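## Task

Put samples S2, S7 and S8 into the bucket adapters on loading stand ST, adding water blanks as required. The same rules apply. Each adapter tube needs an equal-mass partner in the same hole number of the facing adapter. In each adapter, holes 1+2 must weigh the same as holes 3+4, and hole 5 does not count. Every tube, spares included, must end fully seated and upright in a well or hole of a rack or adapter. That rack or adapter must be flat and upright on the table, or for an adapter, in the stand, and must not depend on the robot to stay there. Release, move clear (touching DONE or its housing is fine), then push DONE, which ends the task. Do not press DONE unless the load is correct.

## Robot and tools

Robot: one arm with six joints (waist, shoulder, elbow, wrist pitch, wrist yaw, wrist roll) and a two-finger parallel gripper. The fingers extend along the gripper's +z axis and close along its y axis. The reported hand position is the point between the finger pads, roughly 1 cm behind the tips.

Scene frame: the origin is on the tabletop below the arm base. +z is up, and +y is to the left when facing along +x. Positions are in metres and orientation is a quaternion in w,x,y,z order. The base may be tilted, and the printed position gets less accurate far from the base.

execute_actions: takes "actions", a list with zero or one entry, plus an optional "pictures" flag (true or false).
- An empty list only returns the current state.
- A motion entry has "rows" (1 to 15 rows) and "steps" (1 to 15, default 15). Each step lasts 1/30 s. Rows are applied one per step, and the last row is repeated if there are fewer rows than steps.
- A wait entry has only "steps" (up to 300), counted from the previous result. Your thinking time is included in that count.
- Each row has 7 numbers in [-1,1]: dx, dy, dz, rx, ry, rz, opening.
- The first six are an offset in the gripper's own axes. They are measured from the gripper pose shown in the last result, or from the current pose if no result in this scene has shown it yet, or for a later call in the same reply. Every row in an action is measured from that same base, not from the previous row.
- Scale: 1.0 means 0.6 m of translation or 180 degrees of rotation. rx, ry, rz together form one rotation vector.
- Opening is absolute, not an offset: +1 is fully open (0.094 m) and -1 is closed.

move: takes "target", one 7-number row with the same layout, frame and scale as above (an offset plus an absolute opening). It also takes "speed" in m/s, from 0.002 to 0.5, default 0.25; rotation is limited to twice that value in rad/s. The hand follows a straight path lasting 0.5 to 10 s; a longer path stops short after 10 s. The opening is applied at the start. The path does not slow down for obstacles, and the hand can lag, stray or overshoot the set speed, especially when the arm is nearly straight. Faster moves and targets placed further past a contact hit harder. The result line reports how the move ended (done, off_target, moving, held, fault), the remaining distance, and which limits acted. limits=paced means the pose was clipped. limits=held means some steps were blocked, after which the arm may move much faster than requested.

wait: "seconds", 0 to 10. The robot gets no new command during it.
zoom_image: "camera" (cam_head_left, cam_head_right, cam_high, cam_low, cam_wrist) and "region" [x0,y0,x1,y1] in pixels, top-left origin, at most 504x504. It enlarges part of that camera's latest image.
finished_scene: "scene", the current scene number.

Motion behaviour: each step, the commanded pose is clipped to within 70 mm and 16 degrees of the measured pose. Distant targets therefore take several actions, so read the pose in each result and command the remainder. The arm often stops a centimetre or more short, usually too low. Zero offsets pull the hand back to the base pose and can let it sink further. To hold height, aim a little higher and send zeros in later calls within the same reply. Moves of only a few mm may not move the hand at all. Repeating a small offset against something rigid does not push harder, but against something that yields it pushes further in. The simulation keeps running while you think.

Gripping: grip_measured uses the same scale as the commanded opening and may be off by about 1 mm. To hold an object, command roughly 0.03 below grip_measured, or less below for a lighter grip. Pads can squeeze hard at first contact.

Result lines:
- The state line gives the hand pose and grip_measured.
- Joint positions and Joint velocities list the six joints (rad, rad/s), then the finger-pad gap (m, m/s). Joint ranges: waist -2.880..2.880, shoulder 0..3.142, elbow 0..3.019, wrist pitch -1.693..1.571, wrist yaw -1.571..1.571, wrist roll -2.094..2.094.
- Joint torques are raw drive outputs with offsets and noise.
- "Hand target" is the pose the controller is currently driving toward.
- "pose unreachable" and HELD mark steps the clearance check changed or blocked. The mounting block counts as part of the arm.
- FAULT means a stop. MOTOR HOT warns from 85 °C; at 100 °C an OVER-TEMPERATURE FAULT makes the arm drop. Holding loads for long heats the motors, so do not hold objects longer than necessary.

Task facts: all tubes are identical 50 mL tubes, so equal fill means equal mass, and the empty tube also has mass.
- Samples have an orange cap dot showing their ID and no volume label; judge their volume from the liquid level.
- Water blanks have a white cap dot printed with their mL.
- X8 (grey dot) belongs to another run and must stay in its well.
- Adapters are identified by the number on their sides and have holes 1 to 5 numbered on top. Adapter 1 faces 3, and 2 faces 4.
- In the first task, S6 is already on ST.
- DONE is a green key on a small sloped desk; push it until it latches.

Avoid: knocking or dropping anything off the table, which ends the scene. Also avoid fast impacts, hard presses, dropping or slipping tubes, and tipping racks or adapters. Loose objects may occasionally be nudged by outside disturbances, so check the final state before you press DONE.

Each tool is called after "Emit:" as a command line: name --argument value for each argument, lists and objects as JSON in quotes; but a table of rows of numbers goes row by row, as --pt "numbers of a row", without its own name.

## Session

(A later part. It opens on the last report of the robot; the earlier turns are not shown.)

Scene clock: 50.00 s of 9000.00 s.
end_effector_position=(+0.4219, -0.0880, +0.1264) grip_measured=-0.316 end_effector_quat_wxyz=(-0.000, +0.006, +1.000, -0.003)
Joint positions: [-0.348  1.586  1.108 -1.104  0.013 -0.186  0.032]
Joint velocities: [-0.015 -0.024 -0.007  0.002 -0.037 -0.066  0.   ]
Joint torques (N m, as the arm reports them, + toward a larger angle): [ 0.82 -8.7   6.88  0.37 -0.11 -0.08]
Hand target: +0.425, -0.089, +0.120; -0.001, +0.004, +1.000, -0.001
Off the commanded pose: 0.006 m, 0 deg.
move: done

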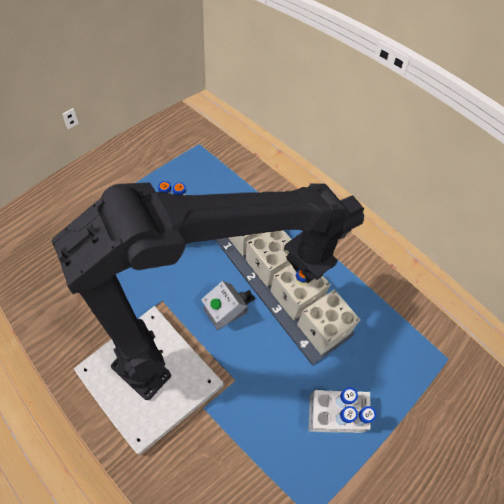

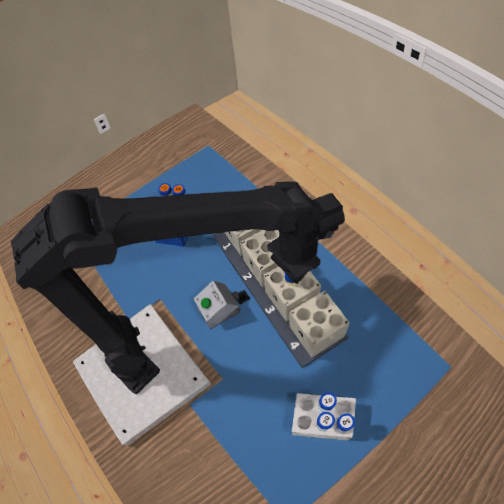

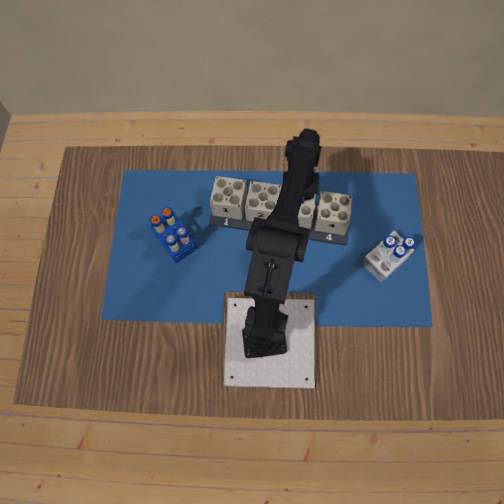

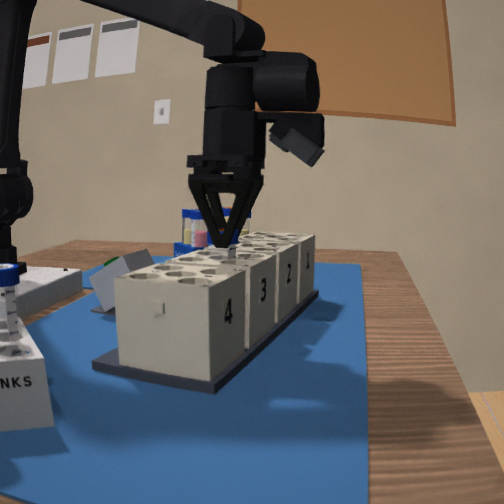

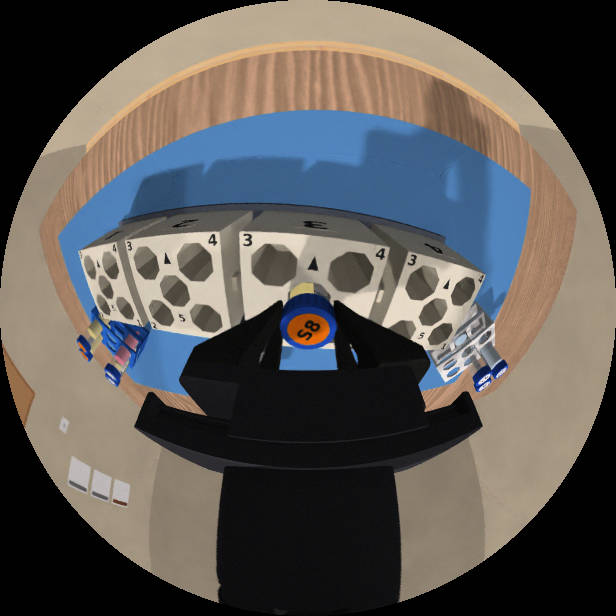

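Emit:
move --target '[0,0,0,0,0,0,0.1]'

Emit:
move --target '[0,0,-0.13,0,0,0,0.1]' --speed 0.15

Emit:
move --target '[0.2,-0.55,-0.03,0,-0.005,0.26,0.1]' --speed 0.3

Scene clock: 54.63 s of 9000.00 s.
end_effector_position=(+0.4219, -0.0881, +0.1264) grip_measured=+0.098 end_effector_quat_wxyz=(-0.000, +0.006, +1.000, -0.003)
Joint positions: [-0.348  1.586  1.108 -1.104  0.014 -0.186  0.052]
Joint velocities: [-0.015 -0.015 -0.012 -0.002  0.037  0.095 -0.001]
Joint torques (N m, as the arm reports them, + toward a larger angle): [ 1.04 -9.99  6.74 -0.09  0.02 -0.04]
Hand target: +0.422, -0.088, +0.126; -0.000, +0.006, +1.000, -0.003
Off the commanded pose: 0.000 m, 0 deg.
After step 90, 0.93 s passed at rest.
move: done

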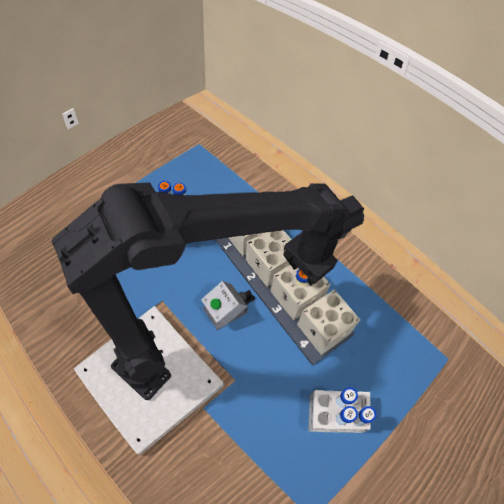

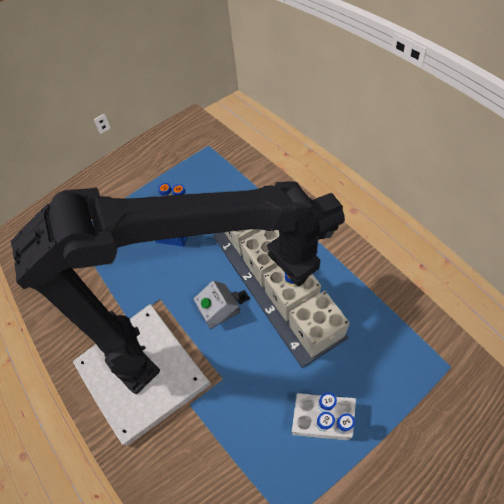

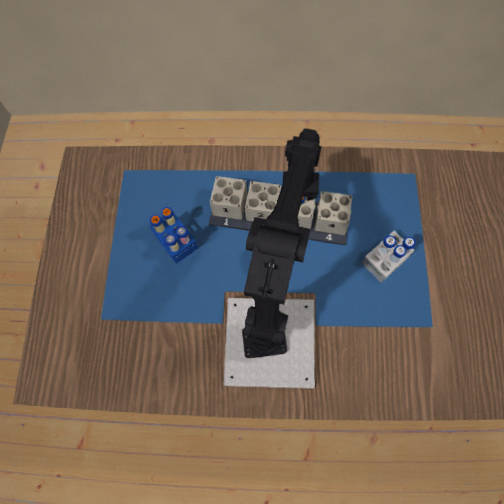

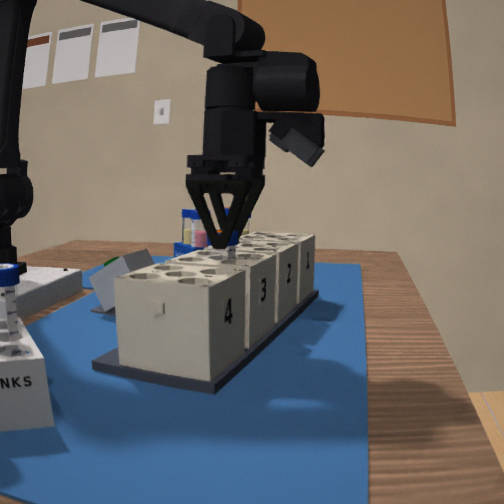

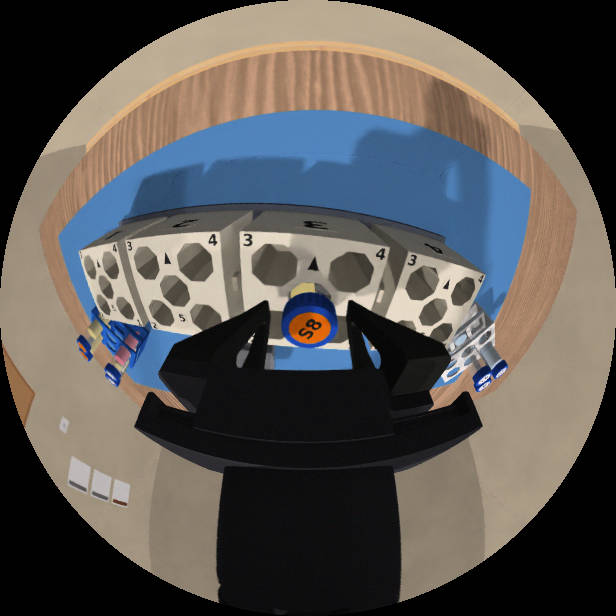

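Scene clock: 55.60 s of 9000.00 s.
end_effector_position=(+0.4104, -0.0862, +0.1872) grip_measured=+0.098 end_effector_quat_wxyz=(-0.018, +0.005, +1.000, +0.000)
Joint positions: [-0.348  1.518  1.201 -1.301  0.014 -0.186  0.052]
Joint velocities: [-0.005 -0.015  0.002  0.002 -0.022 -0.007 -0.   ]
Joint torques (N m, as the arm reports them, + toward a larger angle): [ 1.42 -9.98  9.98 -0.53  0.02 -0.01]
Hand target: +0.421, -0.087, +0.205; +0.000, +0.006, +1.000, -0.003
Off the commanded pose: 0.021 m, 2 deg.
move: off_target

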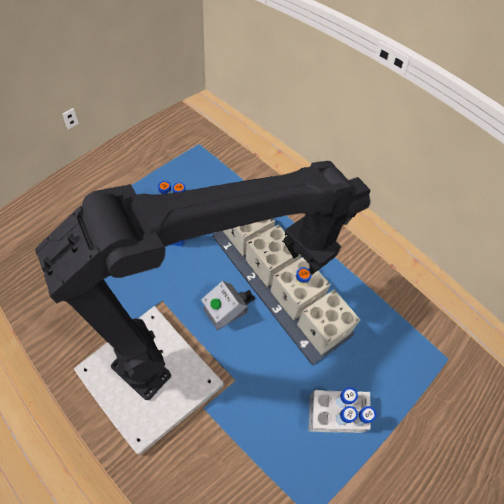

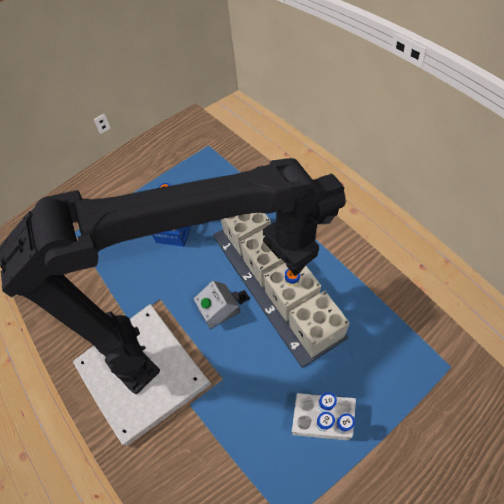

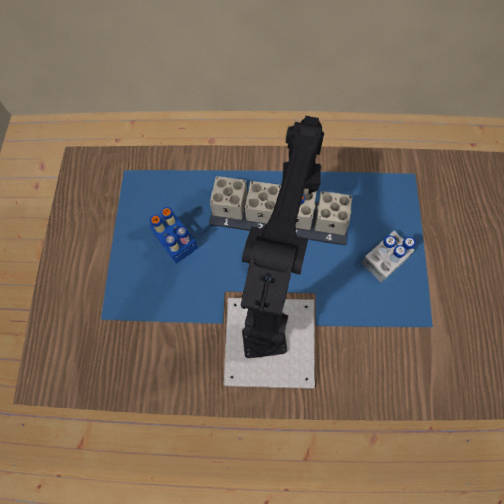

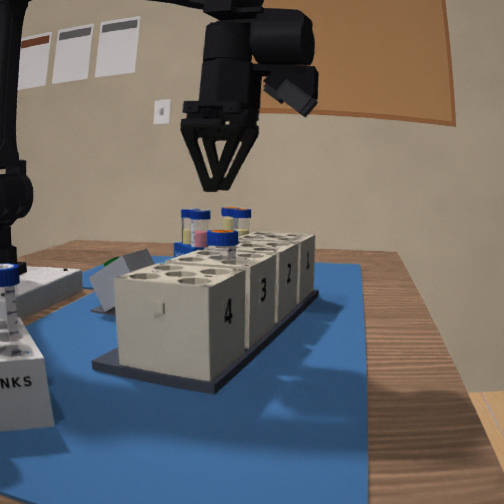

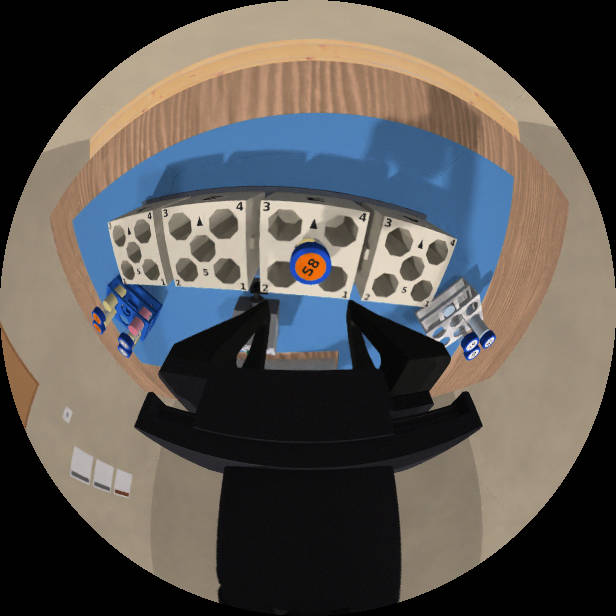

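Scene clock: 57.50 s of 9000.00 s.
end_effector_position=(+0.2734, -0.4035, +0.1993) grip_measured=+0.098 end_effector_quat_wxyz=(-0.017, +0.400, +0.916, +0.000)
Joint positions: [-1.11   1.666  1.422 -1.359  0.03  -0.136  0.052]
Joint velocities: [-0.005  0.005  0.002  0.012 -0.11  -0.007  0.   ]
Joint torques (N m, as the arm reports them, + toward a larger angle): [  1.61 -11.11  10.92  -0.54   0.07   0.03]
Hand target: +0.283, -0.413, +0.211; -0.007, +0.402, +0.916, -0.007
Off the commanded pose: 0.021 m, 1 deg.
move: off_target

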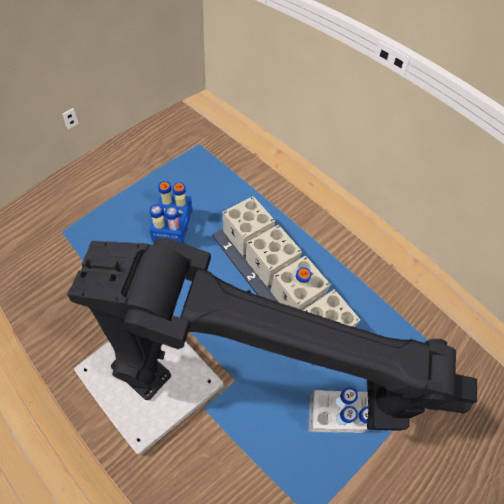

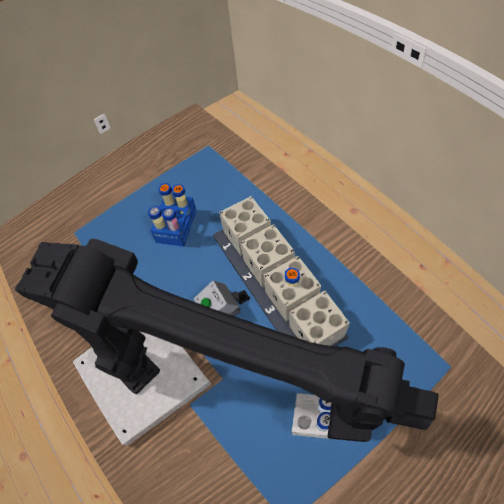

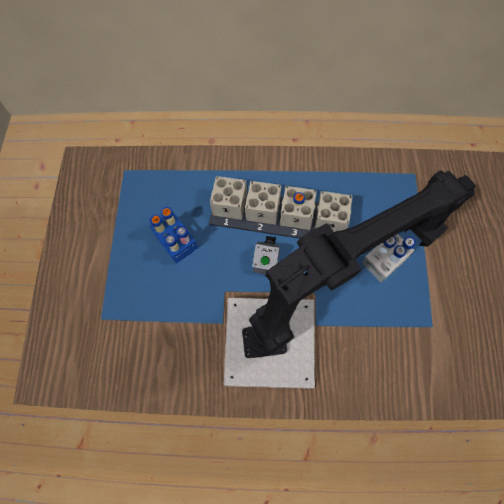

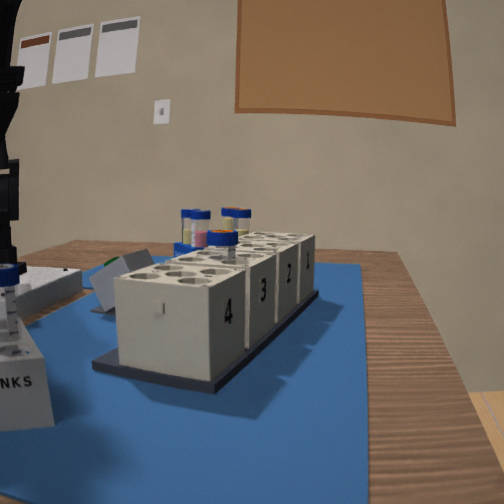

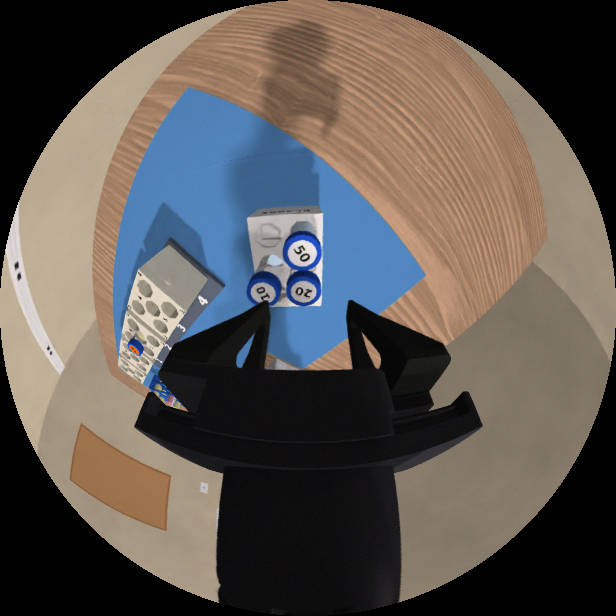

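Emit:
execute_actions --actions '[]'

Emit:
move --target '[-0.042,0.012,0.085,-0.004,-0.012,0,0.1]' --speed 0.08

Scene clock: 70.17 s of 9000.00 s.
end_effector_position=(+0.2734, -0.4035, +0.1993) grip_measured=+0.098 end_effector_quat_wxyz=(-0.017, +0.400, +0.916, +0.000)
Joint positions: [-1.11   1.666  1.422 -1.359  0.03  -0.135  0.052]
Joint velocities: [-0.005  0.005  0.007  0.002 -0.007  0.051 -0.001]
Joint torques (N m, as the arm reports them, + toward a larger angle): [  1.68 -11.04  10.87  -0.55   0.07   0.05]
Hand target: +0.283, -0.413, +0.211; -0.007, +0.402, +0.916, -0.007
Off the commanded pose: 0.021 m, 1 deg.
Steps of this call (steps 1 to 90: nothing new was sent; then 9.67 s passed at rest). Readings (end_effector_position):
1: (+0.2734, -0.4035, +0.1993)
2: (+0.2734, -0.4035, +0.1993)
4: (+0.2734, -0.4035, +0.1993)
8: (+0.2734, -0.4035, +0.1993)
90: the state above

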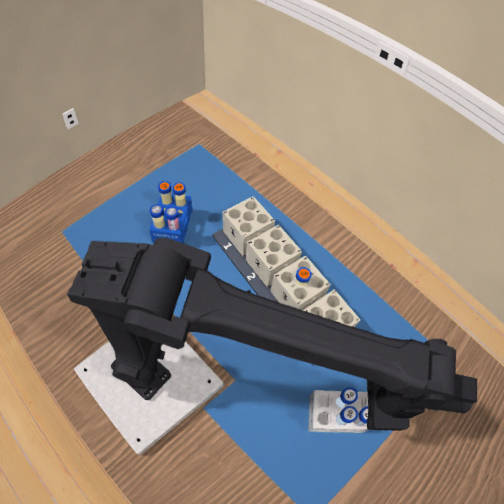

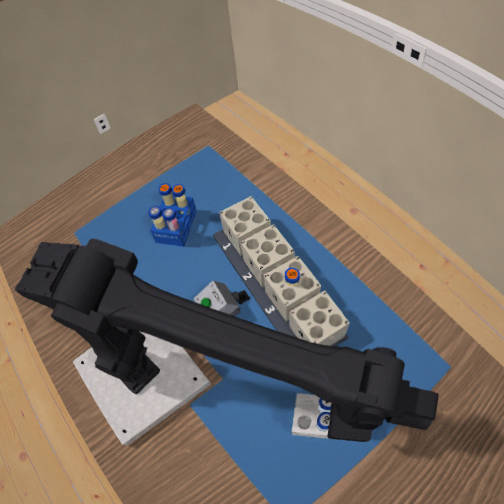

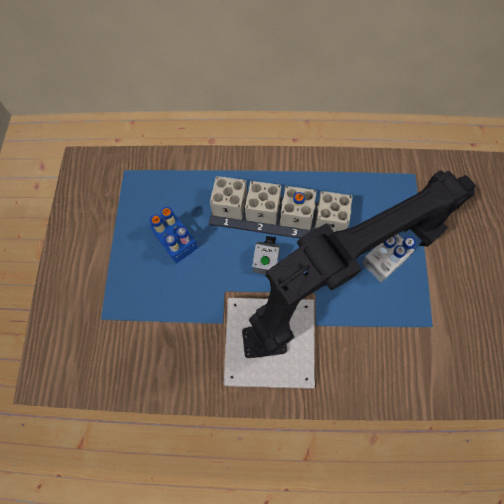

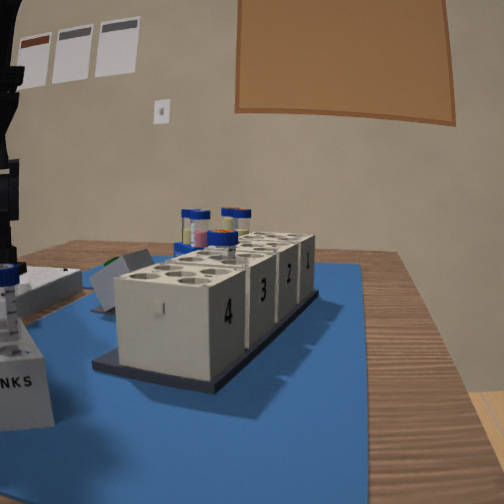

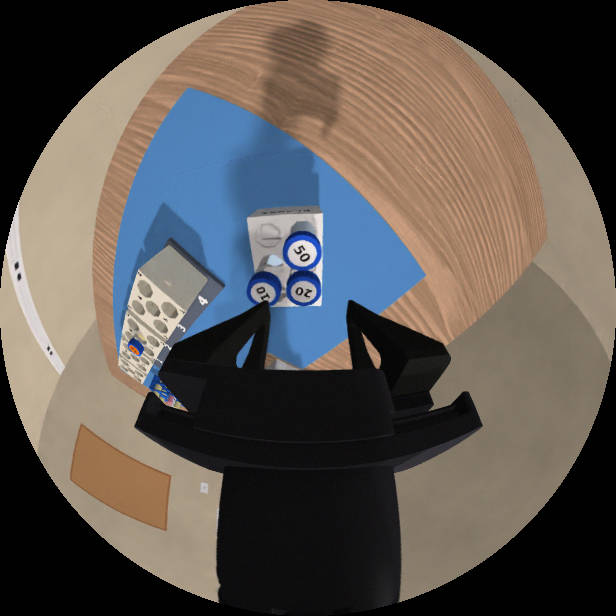

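Scene clock: 71.27 s of 9000.00 s.
end_effector_position=(+0.2882, -0.4157, +0.1521) grip_measured=+0.098 end_effector_quat_wxyz=(+0.000, +0.399, +0.917, -0.002)
Joint positions: [-1.105  1.728  1.374 -1.218  0.016 -0.134  0.052]
Joint velocities: [ 0.005 -0.015 -0.007 -0.002  0.007 -0.022 -0.   ]
Joint torques (N m, as the arm reports them, + toward a larger angle): [  1.74 -11.61   7.4    0.41  -0.08   0.05]
Hand target: +0.294, -0.417, +0.147; +0.003, +0.400, +0.916, -0.002
Off the commanded pose: 0.008 m, 0 deg.
move: done

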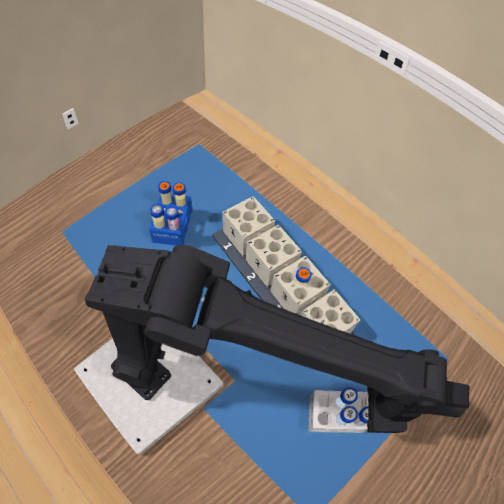

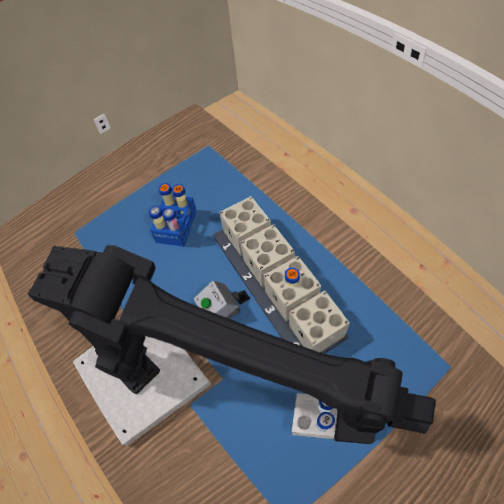

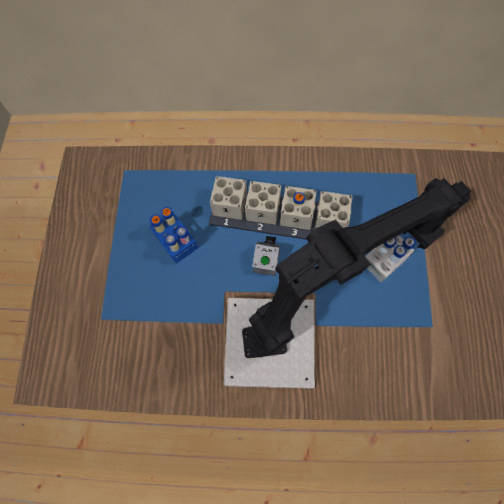

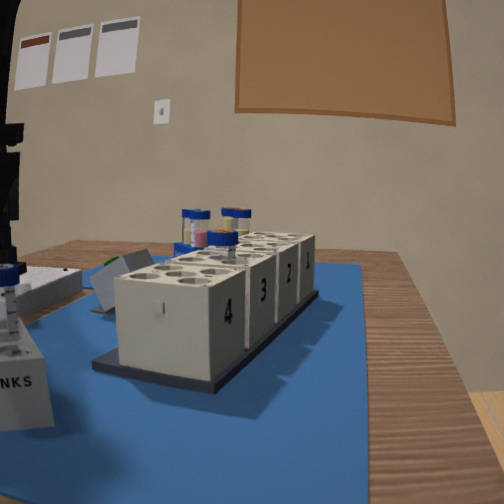

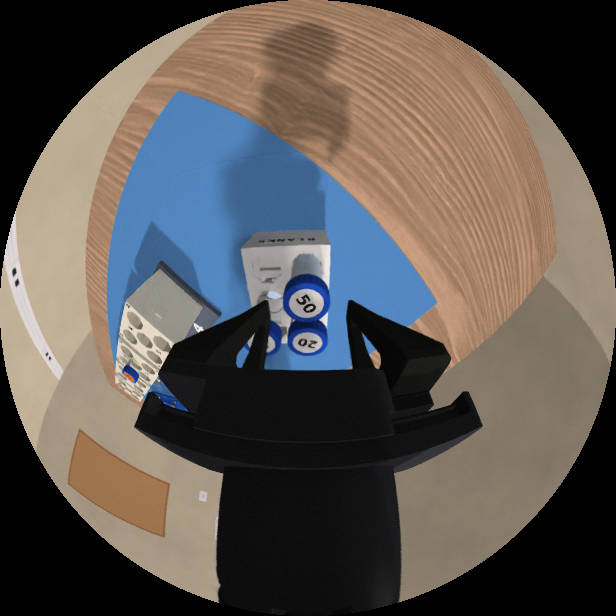

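Emit:
move --target '[-0.015,0,0.06,0,0,0,0.1]' --speed 0.05

Scene clock: 76.20 s of 9000.00 s.
end_effector_position=(+0.2918, -0.4200, +0.1227) grip_measured=+0.098 end_effector_quat_wxyz=(+0.000, +0.399, +0.917, -0.002)
Joint positions: [-1.105  1.77   1.349 -1.151  0.016 -0.134  0.052]
Joint velocities: [-0.005 -0.005  0.002 -0.012  0.037 -0.037 -0.   ]
Joint torques (N m, as the arm reports them, + toward a larger angle): [  1.34 -11.67   7.15   0.42   0.03  -0.03]
Hand target: +0.294, -0.423, +0.116; +0.001, +0.399, +0.917, -0.002
Off the commanded pose: 0.008 m, 0 deg.
After step 90, 0.83 s passed at rest.
move: done

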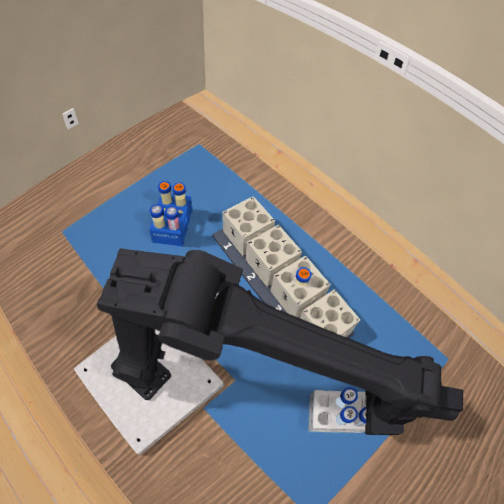

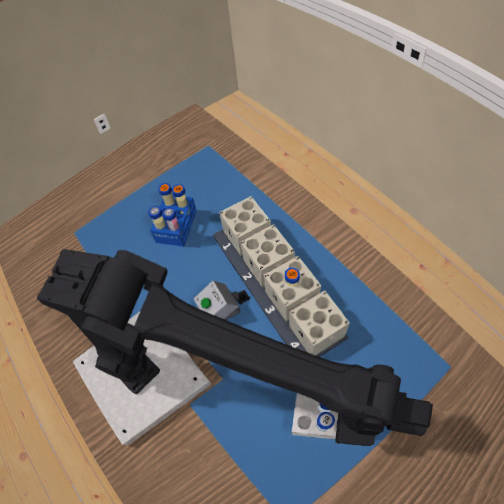

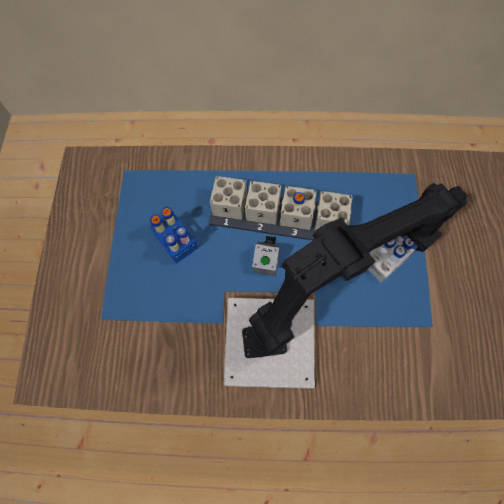

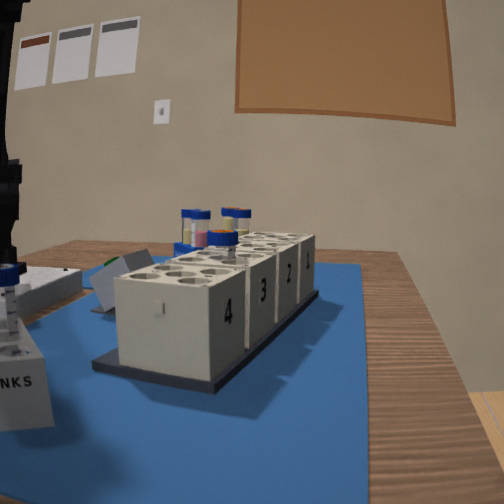

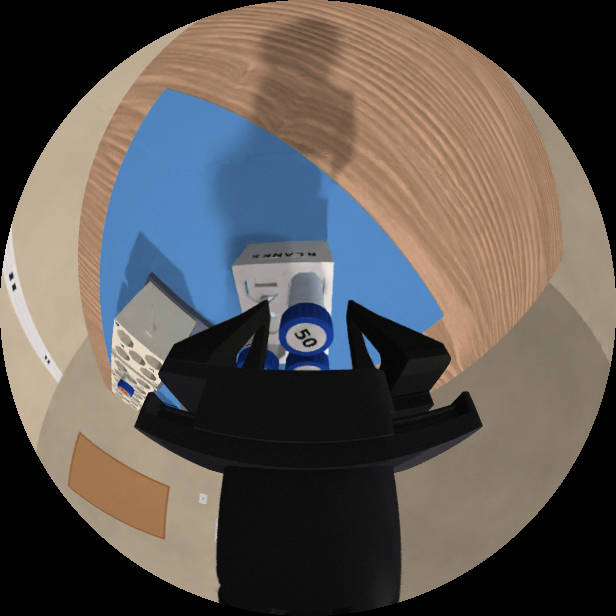

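Emit:
move --target '[0,0,0,0,0,0,-0.345]'

Emit:
move --target '[-0.022,0,-0.25,0,0,0,-0.345]' --speed 0.1

Scene clock: 79.57 s of 9000.00 s.
end_effector_position=(+0.2918, -0.4200, +0.1227) grip_measured=-0.329 end_effector_quat_wxyz=(+0.000, +0.399, +0.917, -0.002)
Joint positions: [-1.105  1.77   1.349 -1.151  0.016 -0.134  0.032]
Joint velocities: [ 0.005  0.005 -0.012 -0.012 -0.022  0.037  0.   ]
Joint torques (N m, as the arm reports them, + toward a larger angle): [  1.28 -12.74   6.92  -0.08   0.02  -0.04]
Hand target: +0.292, -0.420, +0.123; +0.000, +0.399, +0.917, -0.002
Off the commanded pose: 0.000 m, 0 deg.
move: done

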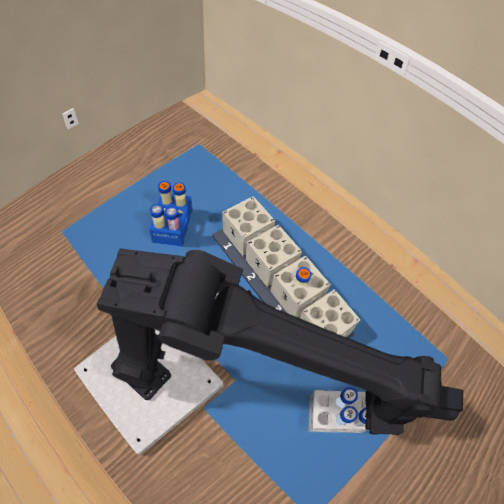

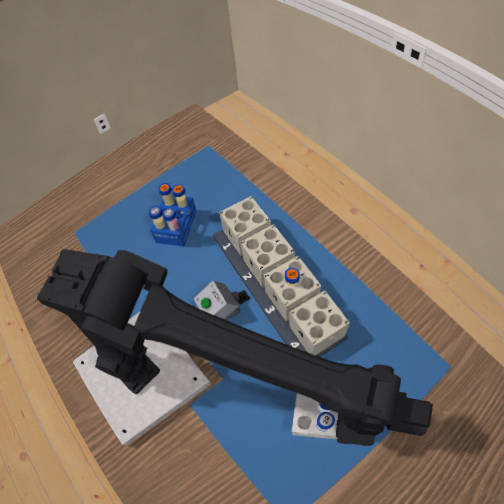

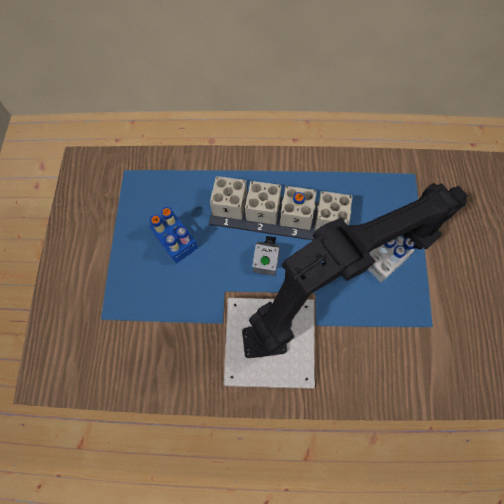

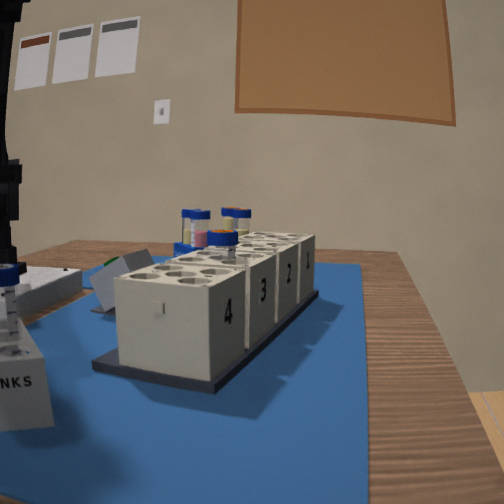

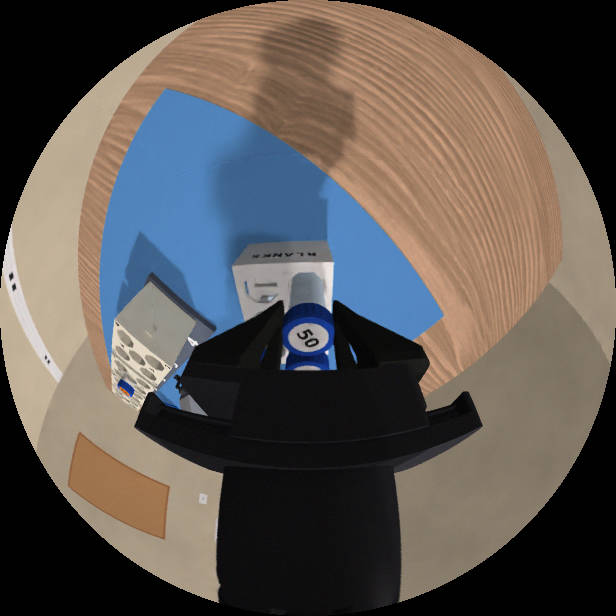

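Scene clock: 81.50 s of 9000.00 s.
end_effector_position=(+0.2923, -0.4225, +0.2400) grip_measured=-0.329 end_effector_quat_wxyz=(-0.028, +0.398, +0.917, +0.015)
Joint positions: [-1.104  1.737  1.622 -1.523  0.016 -0.134  0.032]
Joint velocities: [-0.005 -0.015  0.002 -0.002  0.007  0.022 -0.   ]
Joint torques (N m, as the arm reports them, + toward a larger angle): [  1.82 -14.91  11.03  -0.65   0.01   0.04]
Hand target: +0.300, -0.427, +0.273; +0.001, +0.399, +0.917, -0.002
Off the commanded pose: 0.034 m, 4 deg.
move: off_target

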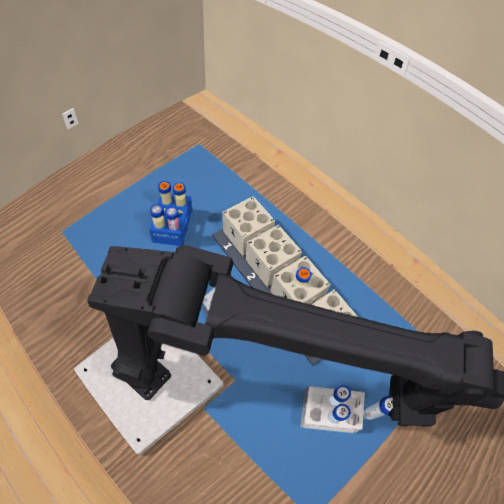

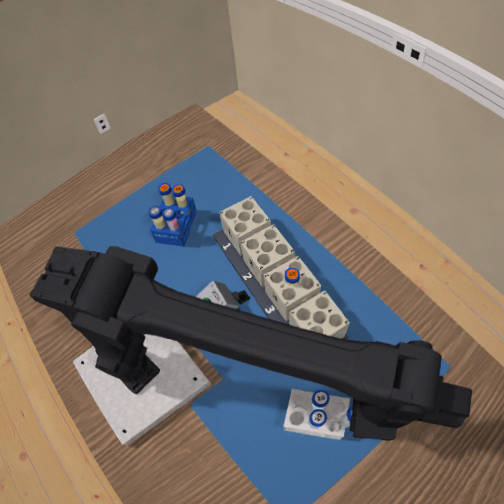

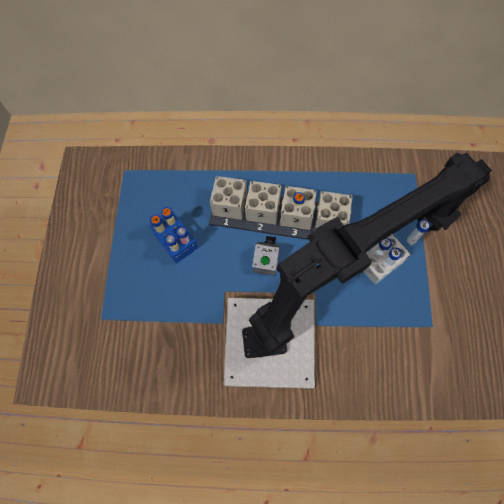

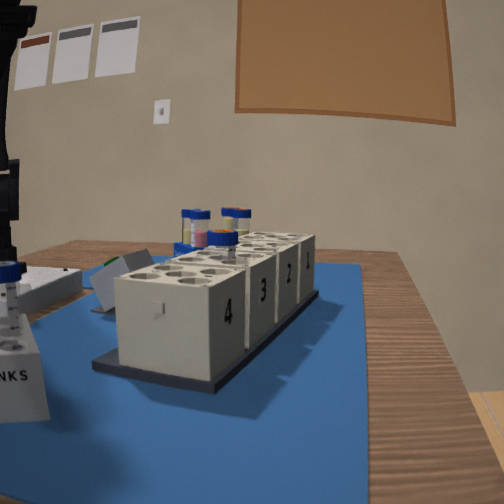

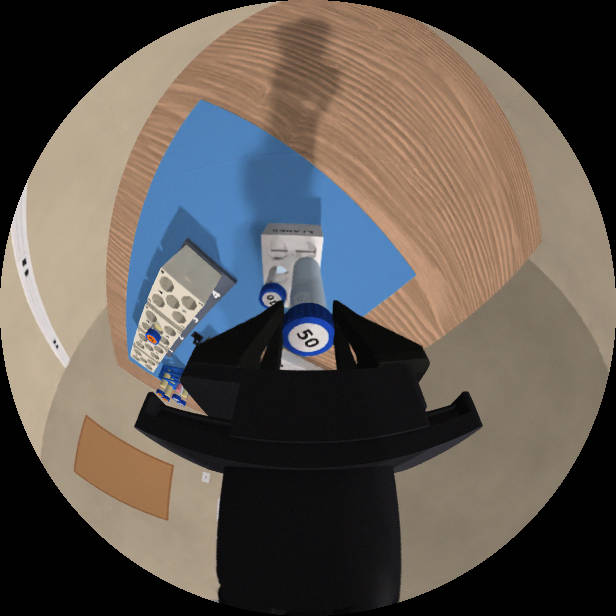

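Emit:
move --target '[0.128,0.405,-0.07,0,-0.015,-0.26,-0.355]' --speed 0.18

Scene clock: 86.33 s of 9000.00 s.
end_effector_position=(+0.4210, -0.2021, +0.2612) grip_measured=-0.336 end_effector_quat_wxyz=(-0.023, +0.005, +0.999, +0.025)
Joint positions: [-0.598  1.616  1.515 -1.542 -0.016 -0.437  0.031]
Joint velocities: [-0.005 -0.005  0.012 -0.002  0.095 -0.037 -0.   ]
Joint torques (N m, as the arm reports them, + toward a larger angle): [  0.88 -13.55   9.35  -0.63  -0.09  -0.14]
Hand target: +0.421, -0.203, +0.286; -0.000, +0.001, +1.000, +0.016
Off the commanded pose: 0.027 m, 3 deg.
move: off_target

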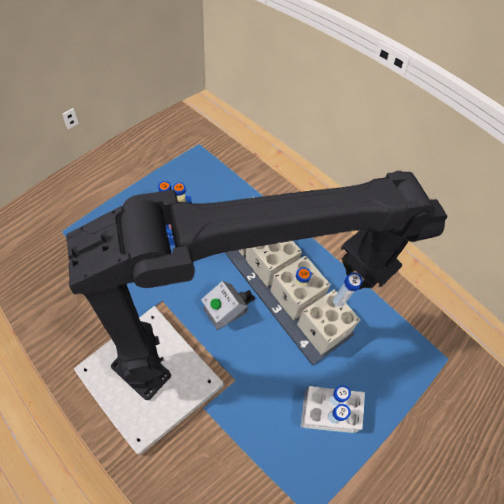

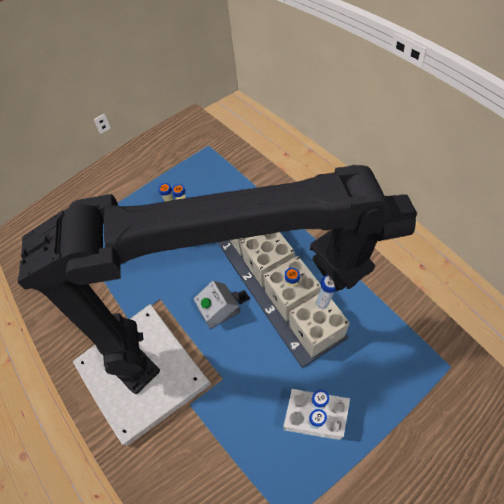

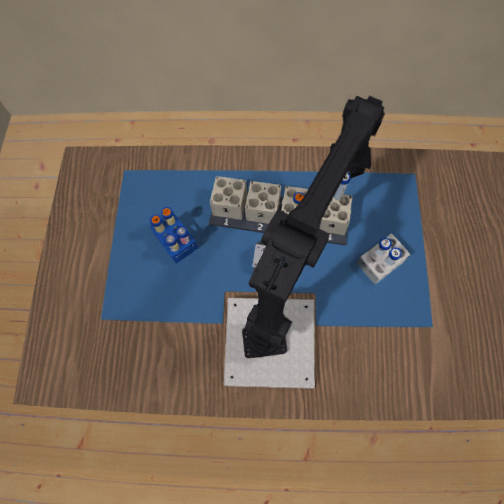

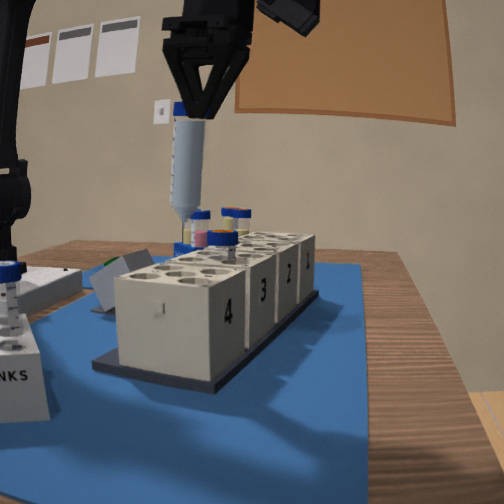

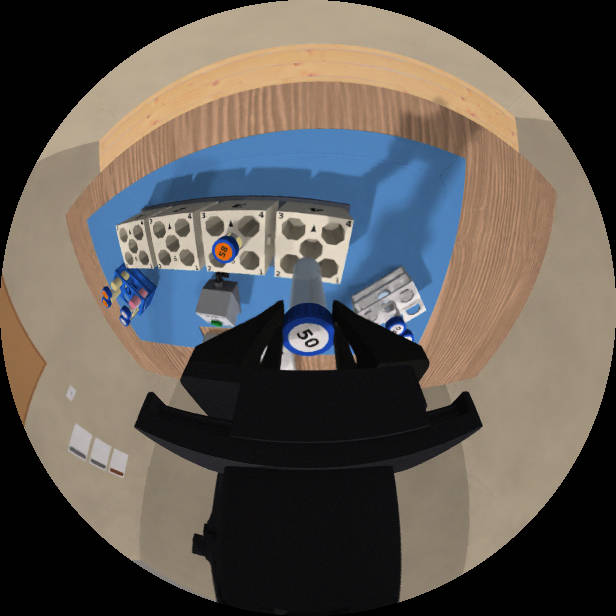

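Emit:
move --target '[0.005,0.006,0.08,0.016,-0.015,0,-0.355]' --speed 0.06

Emit:
zoom_image --camera "cam_wrist" --region '[210,160,410,360]'

Scene clock: 89.97 s of 9000.00 s.
end_effector_position=(+0.4134, -0.1993, +0.1992) grip_measured=-0.336 end_effector_quat_wxyz=(-0.018, +0.004, +1.000, +0.009)
Joint positions: [-0.592  1.61   1.343 -1.355  0.009 -0.433  0.031]
Joint velocities: [-0.015 -0.024 -0.002  0.012  0.022 -0.037 -0.001]
Joint torques (N m, as the arm reports them, + toward a larger angle): [  1.88 -12.95   7.31   0.2    0.02   0.05]
Hand target: +0.416, -0.196, +0.213; +0.000, +0.005, +1.000, -0.000
Off the commanded pose: 0.015 m, 2 deg.
move: off_target

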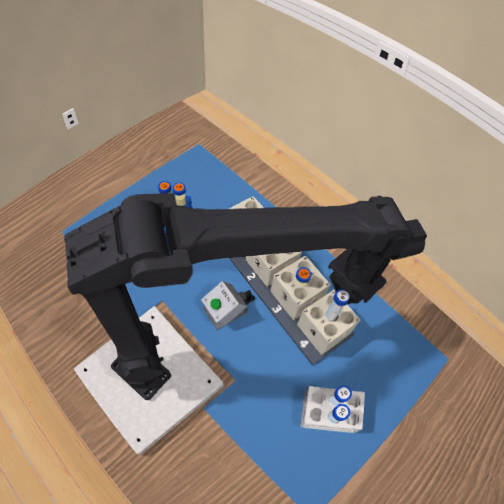

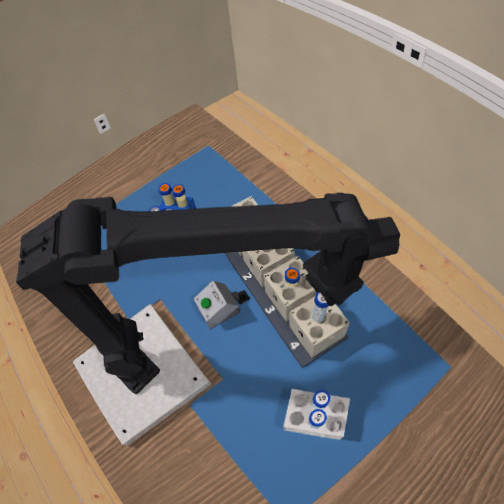

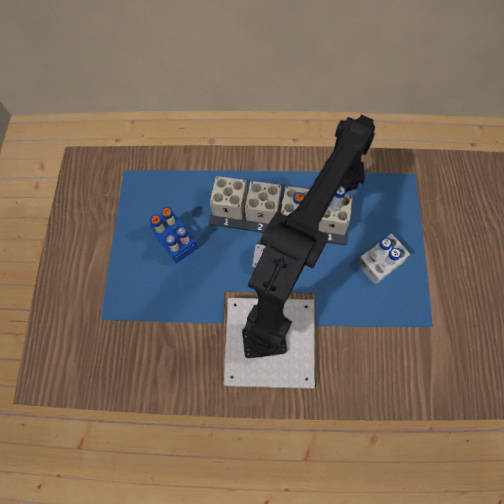

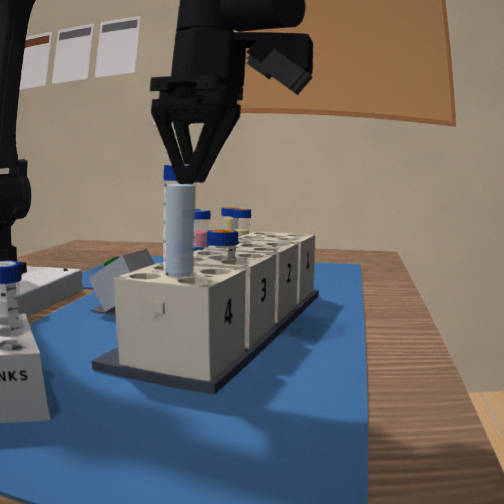

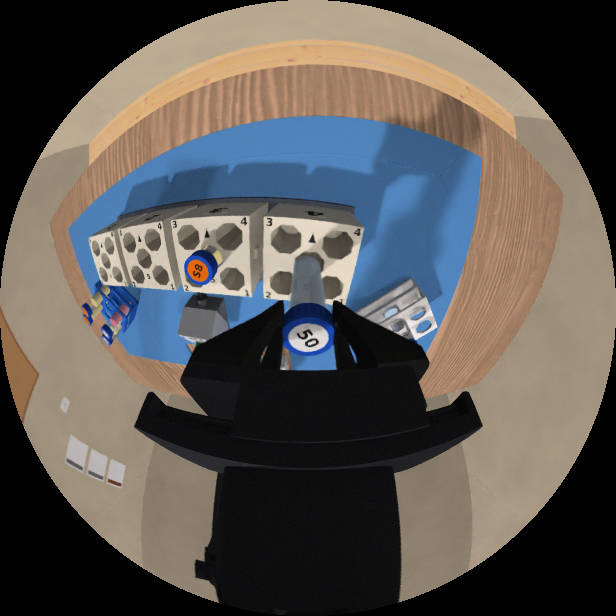

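Region (210, 160, 410, 360) of cam_wrist's 616x616 image, scaled by 2.520, with more detail than that image has.

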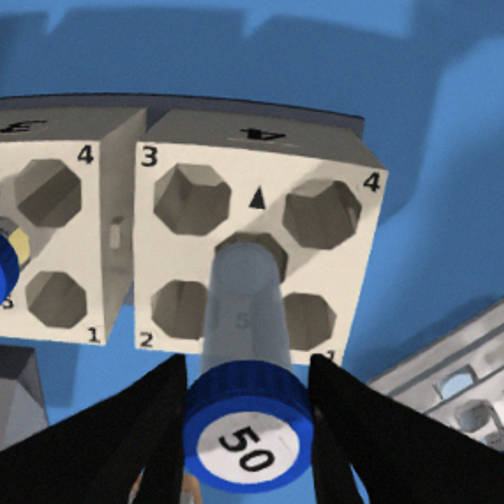

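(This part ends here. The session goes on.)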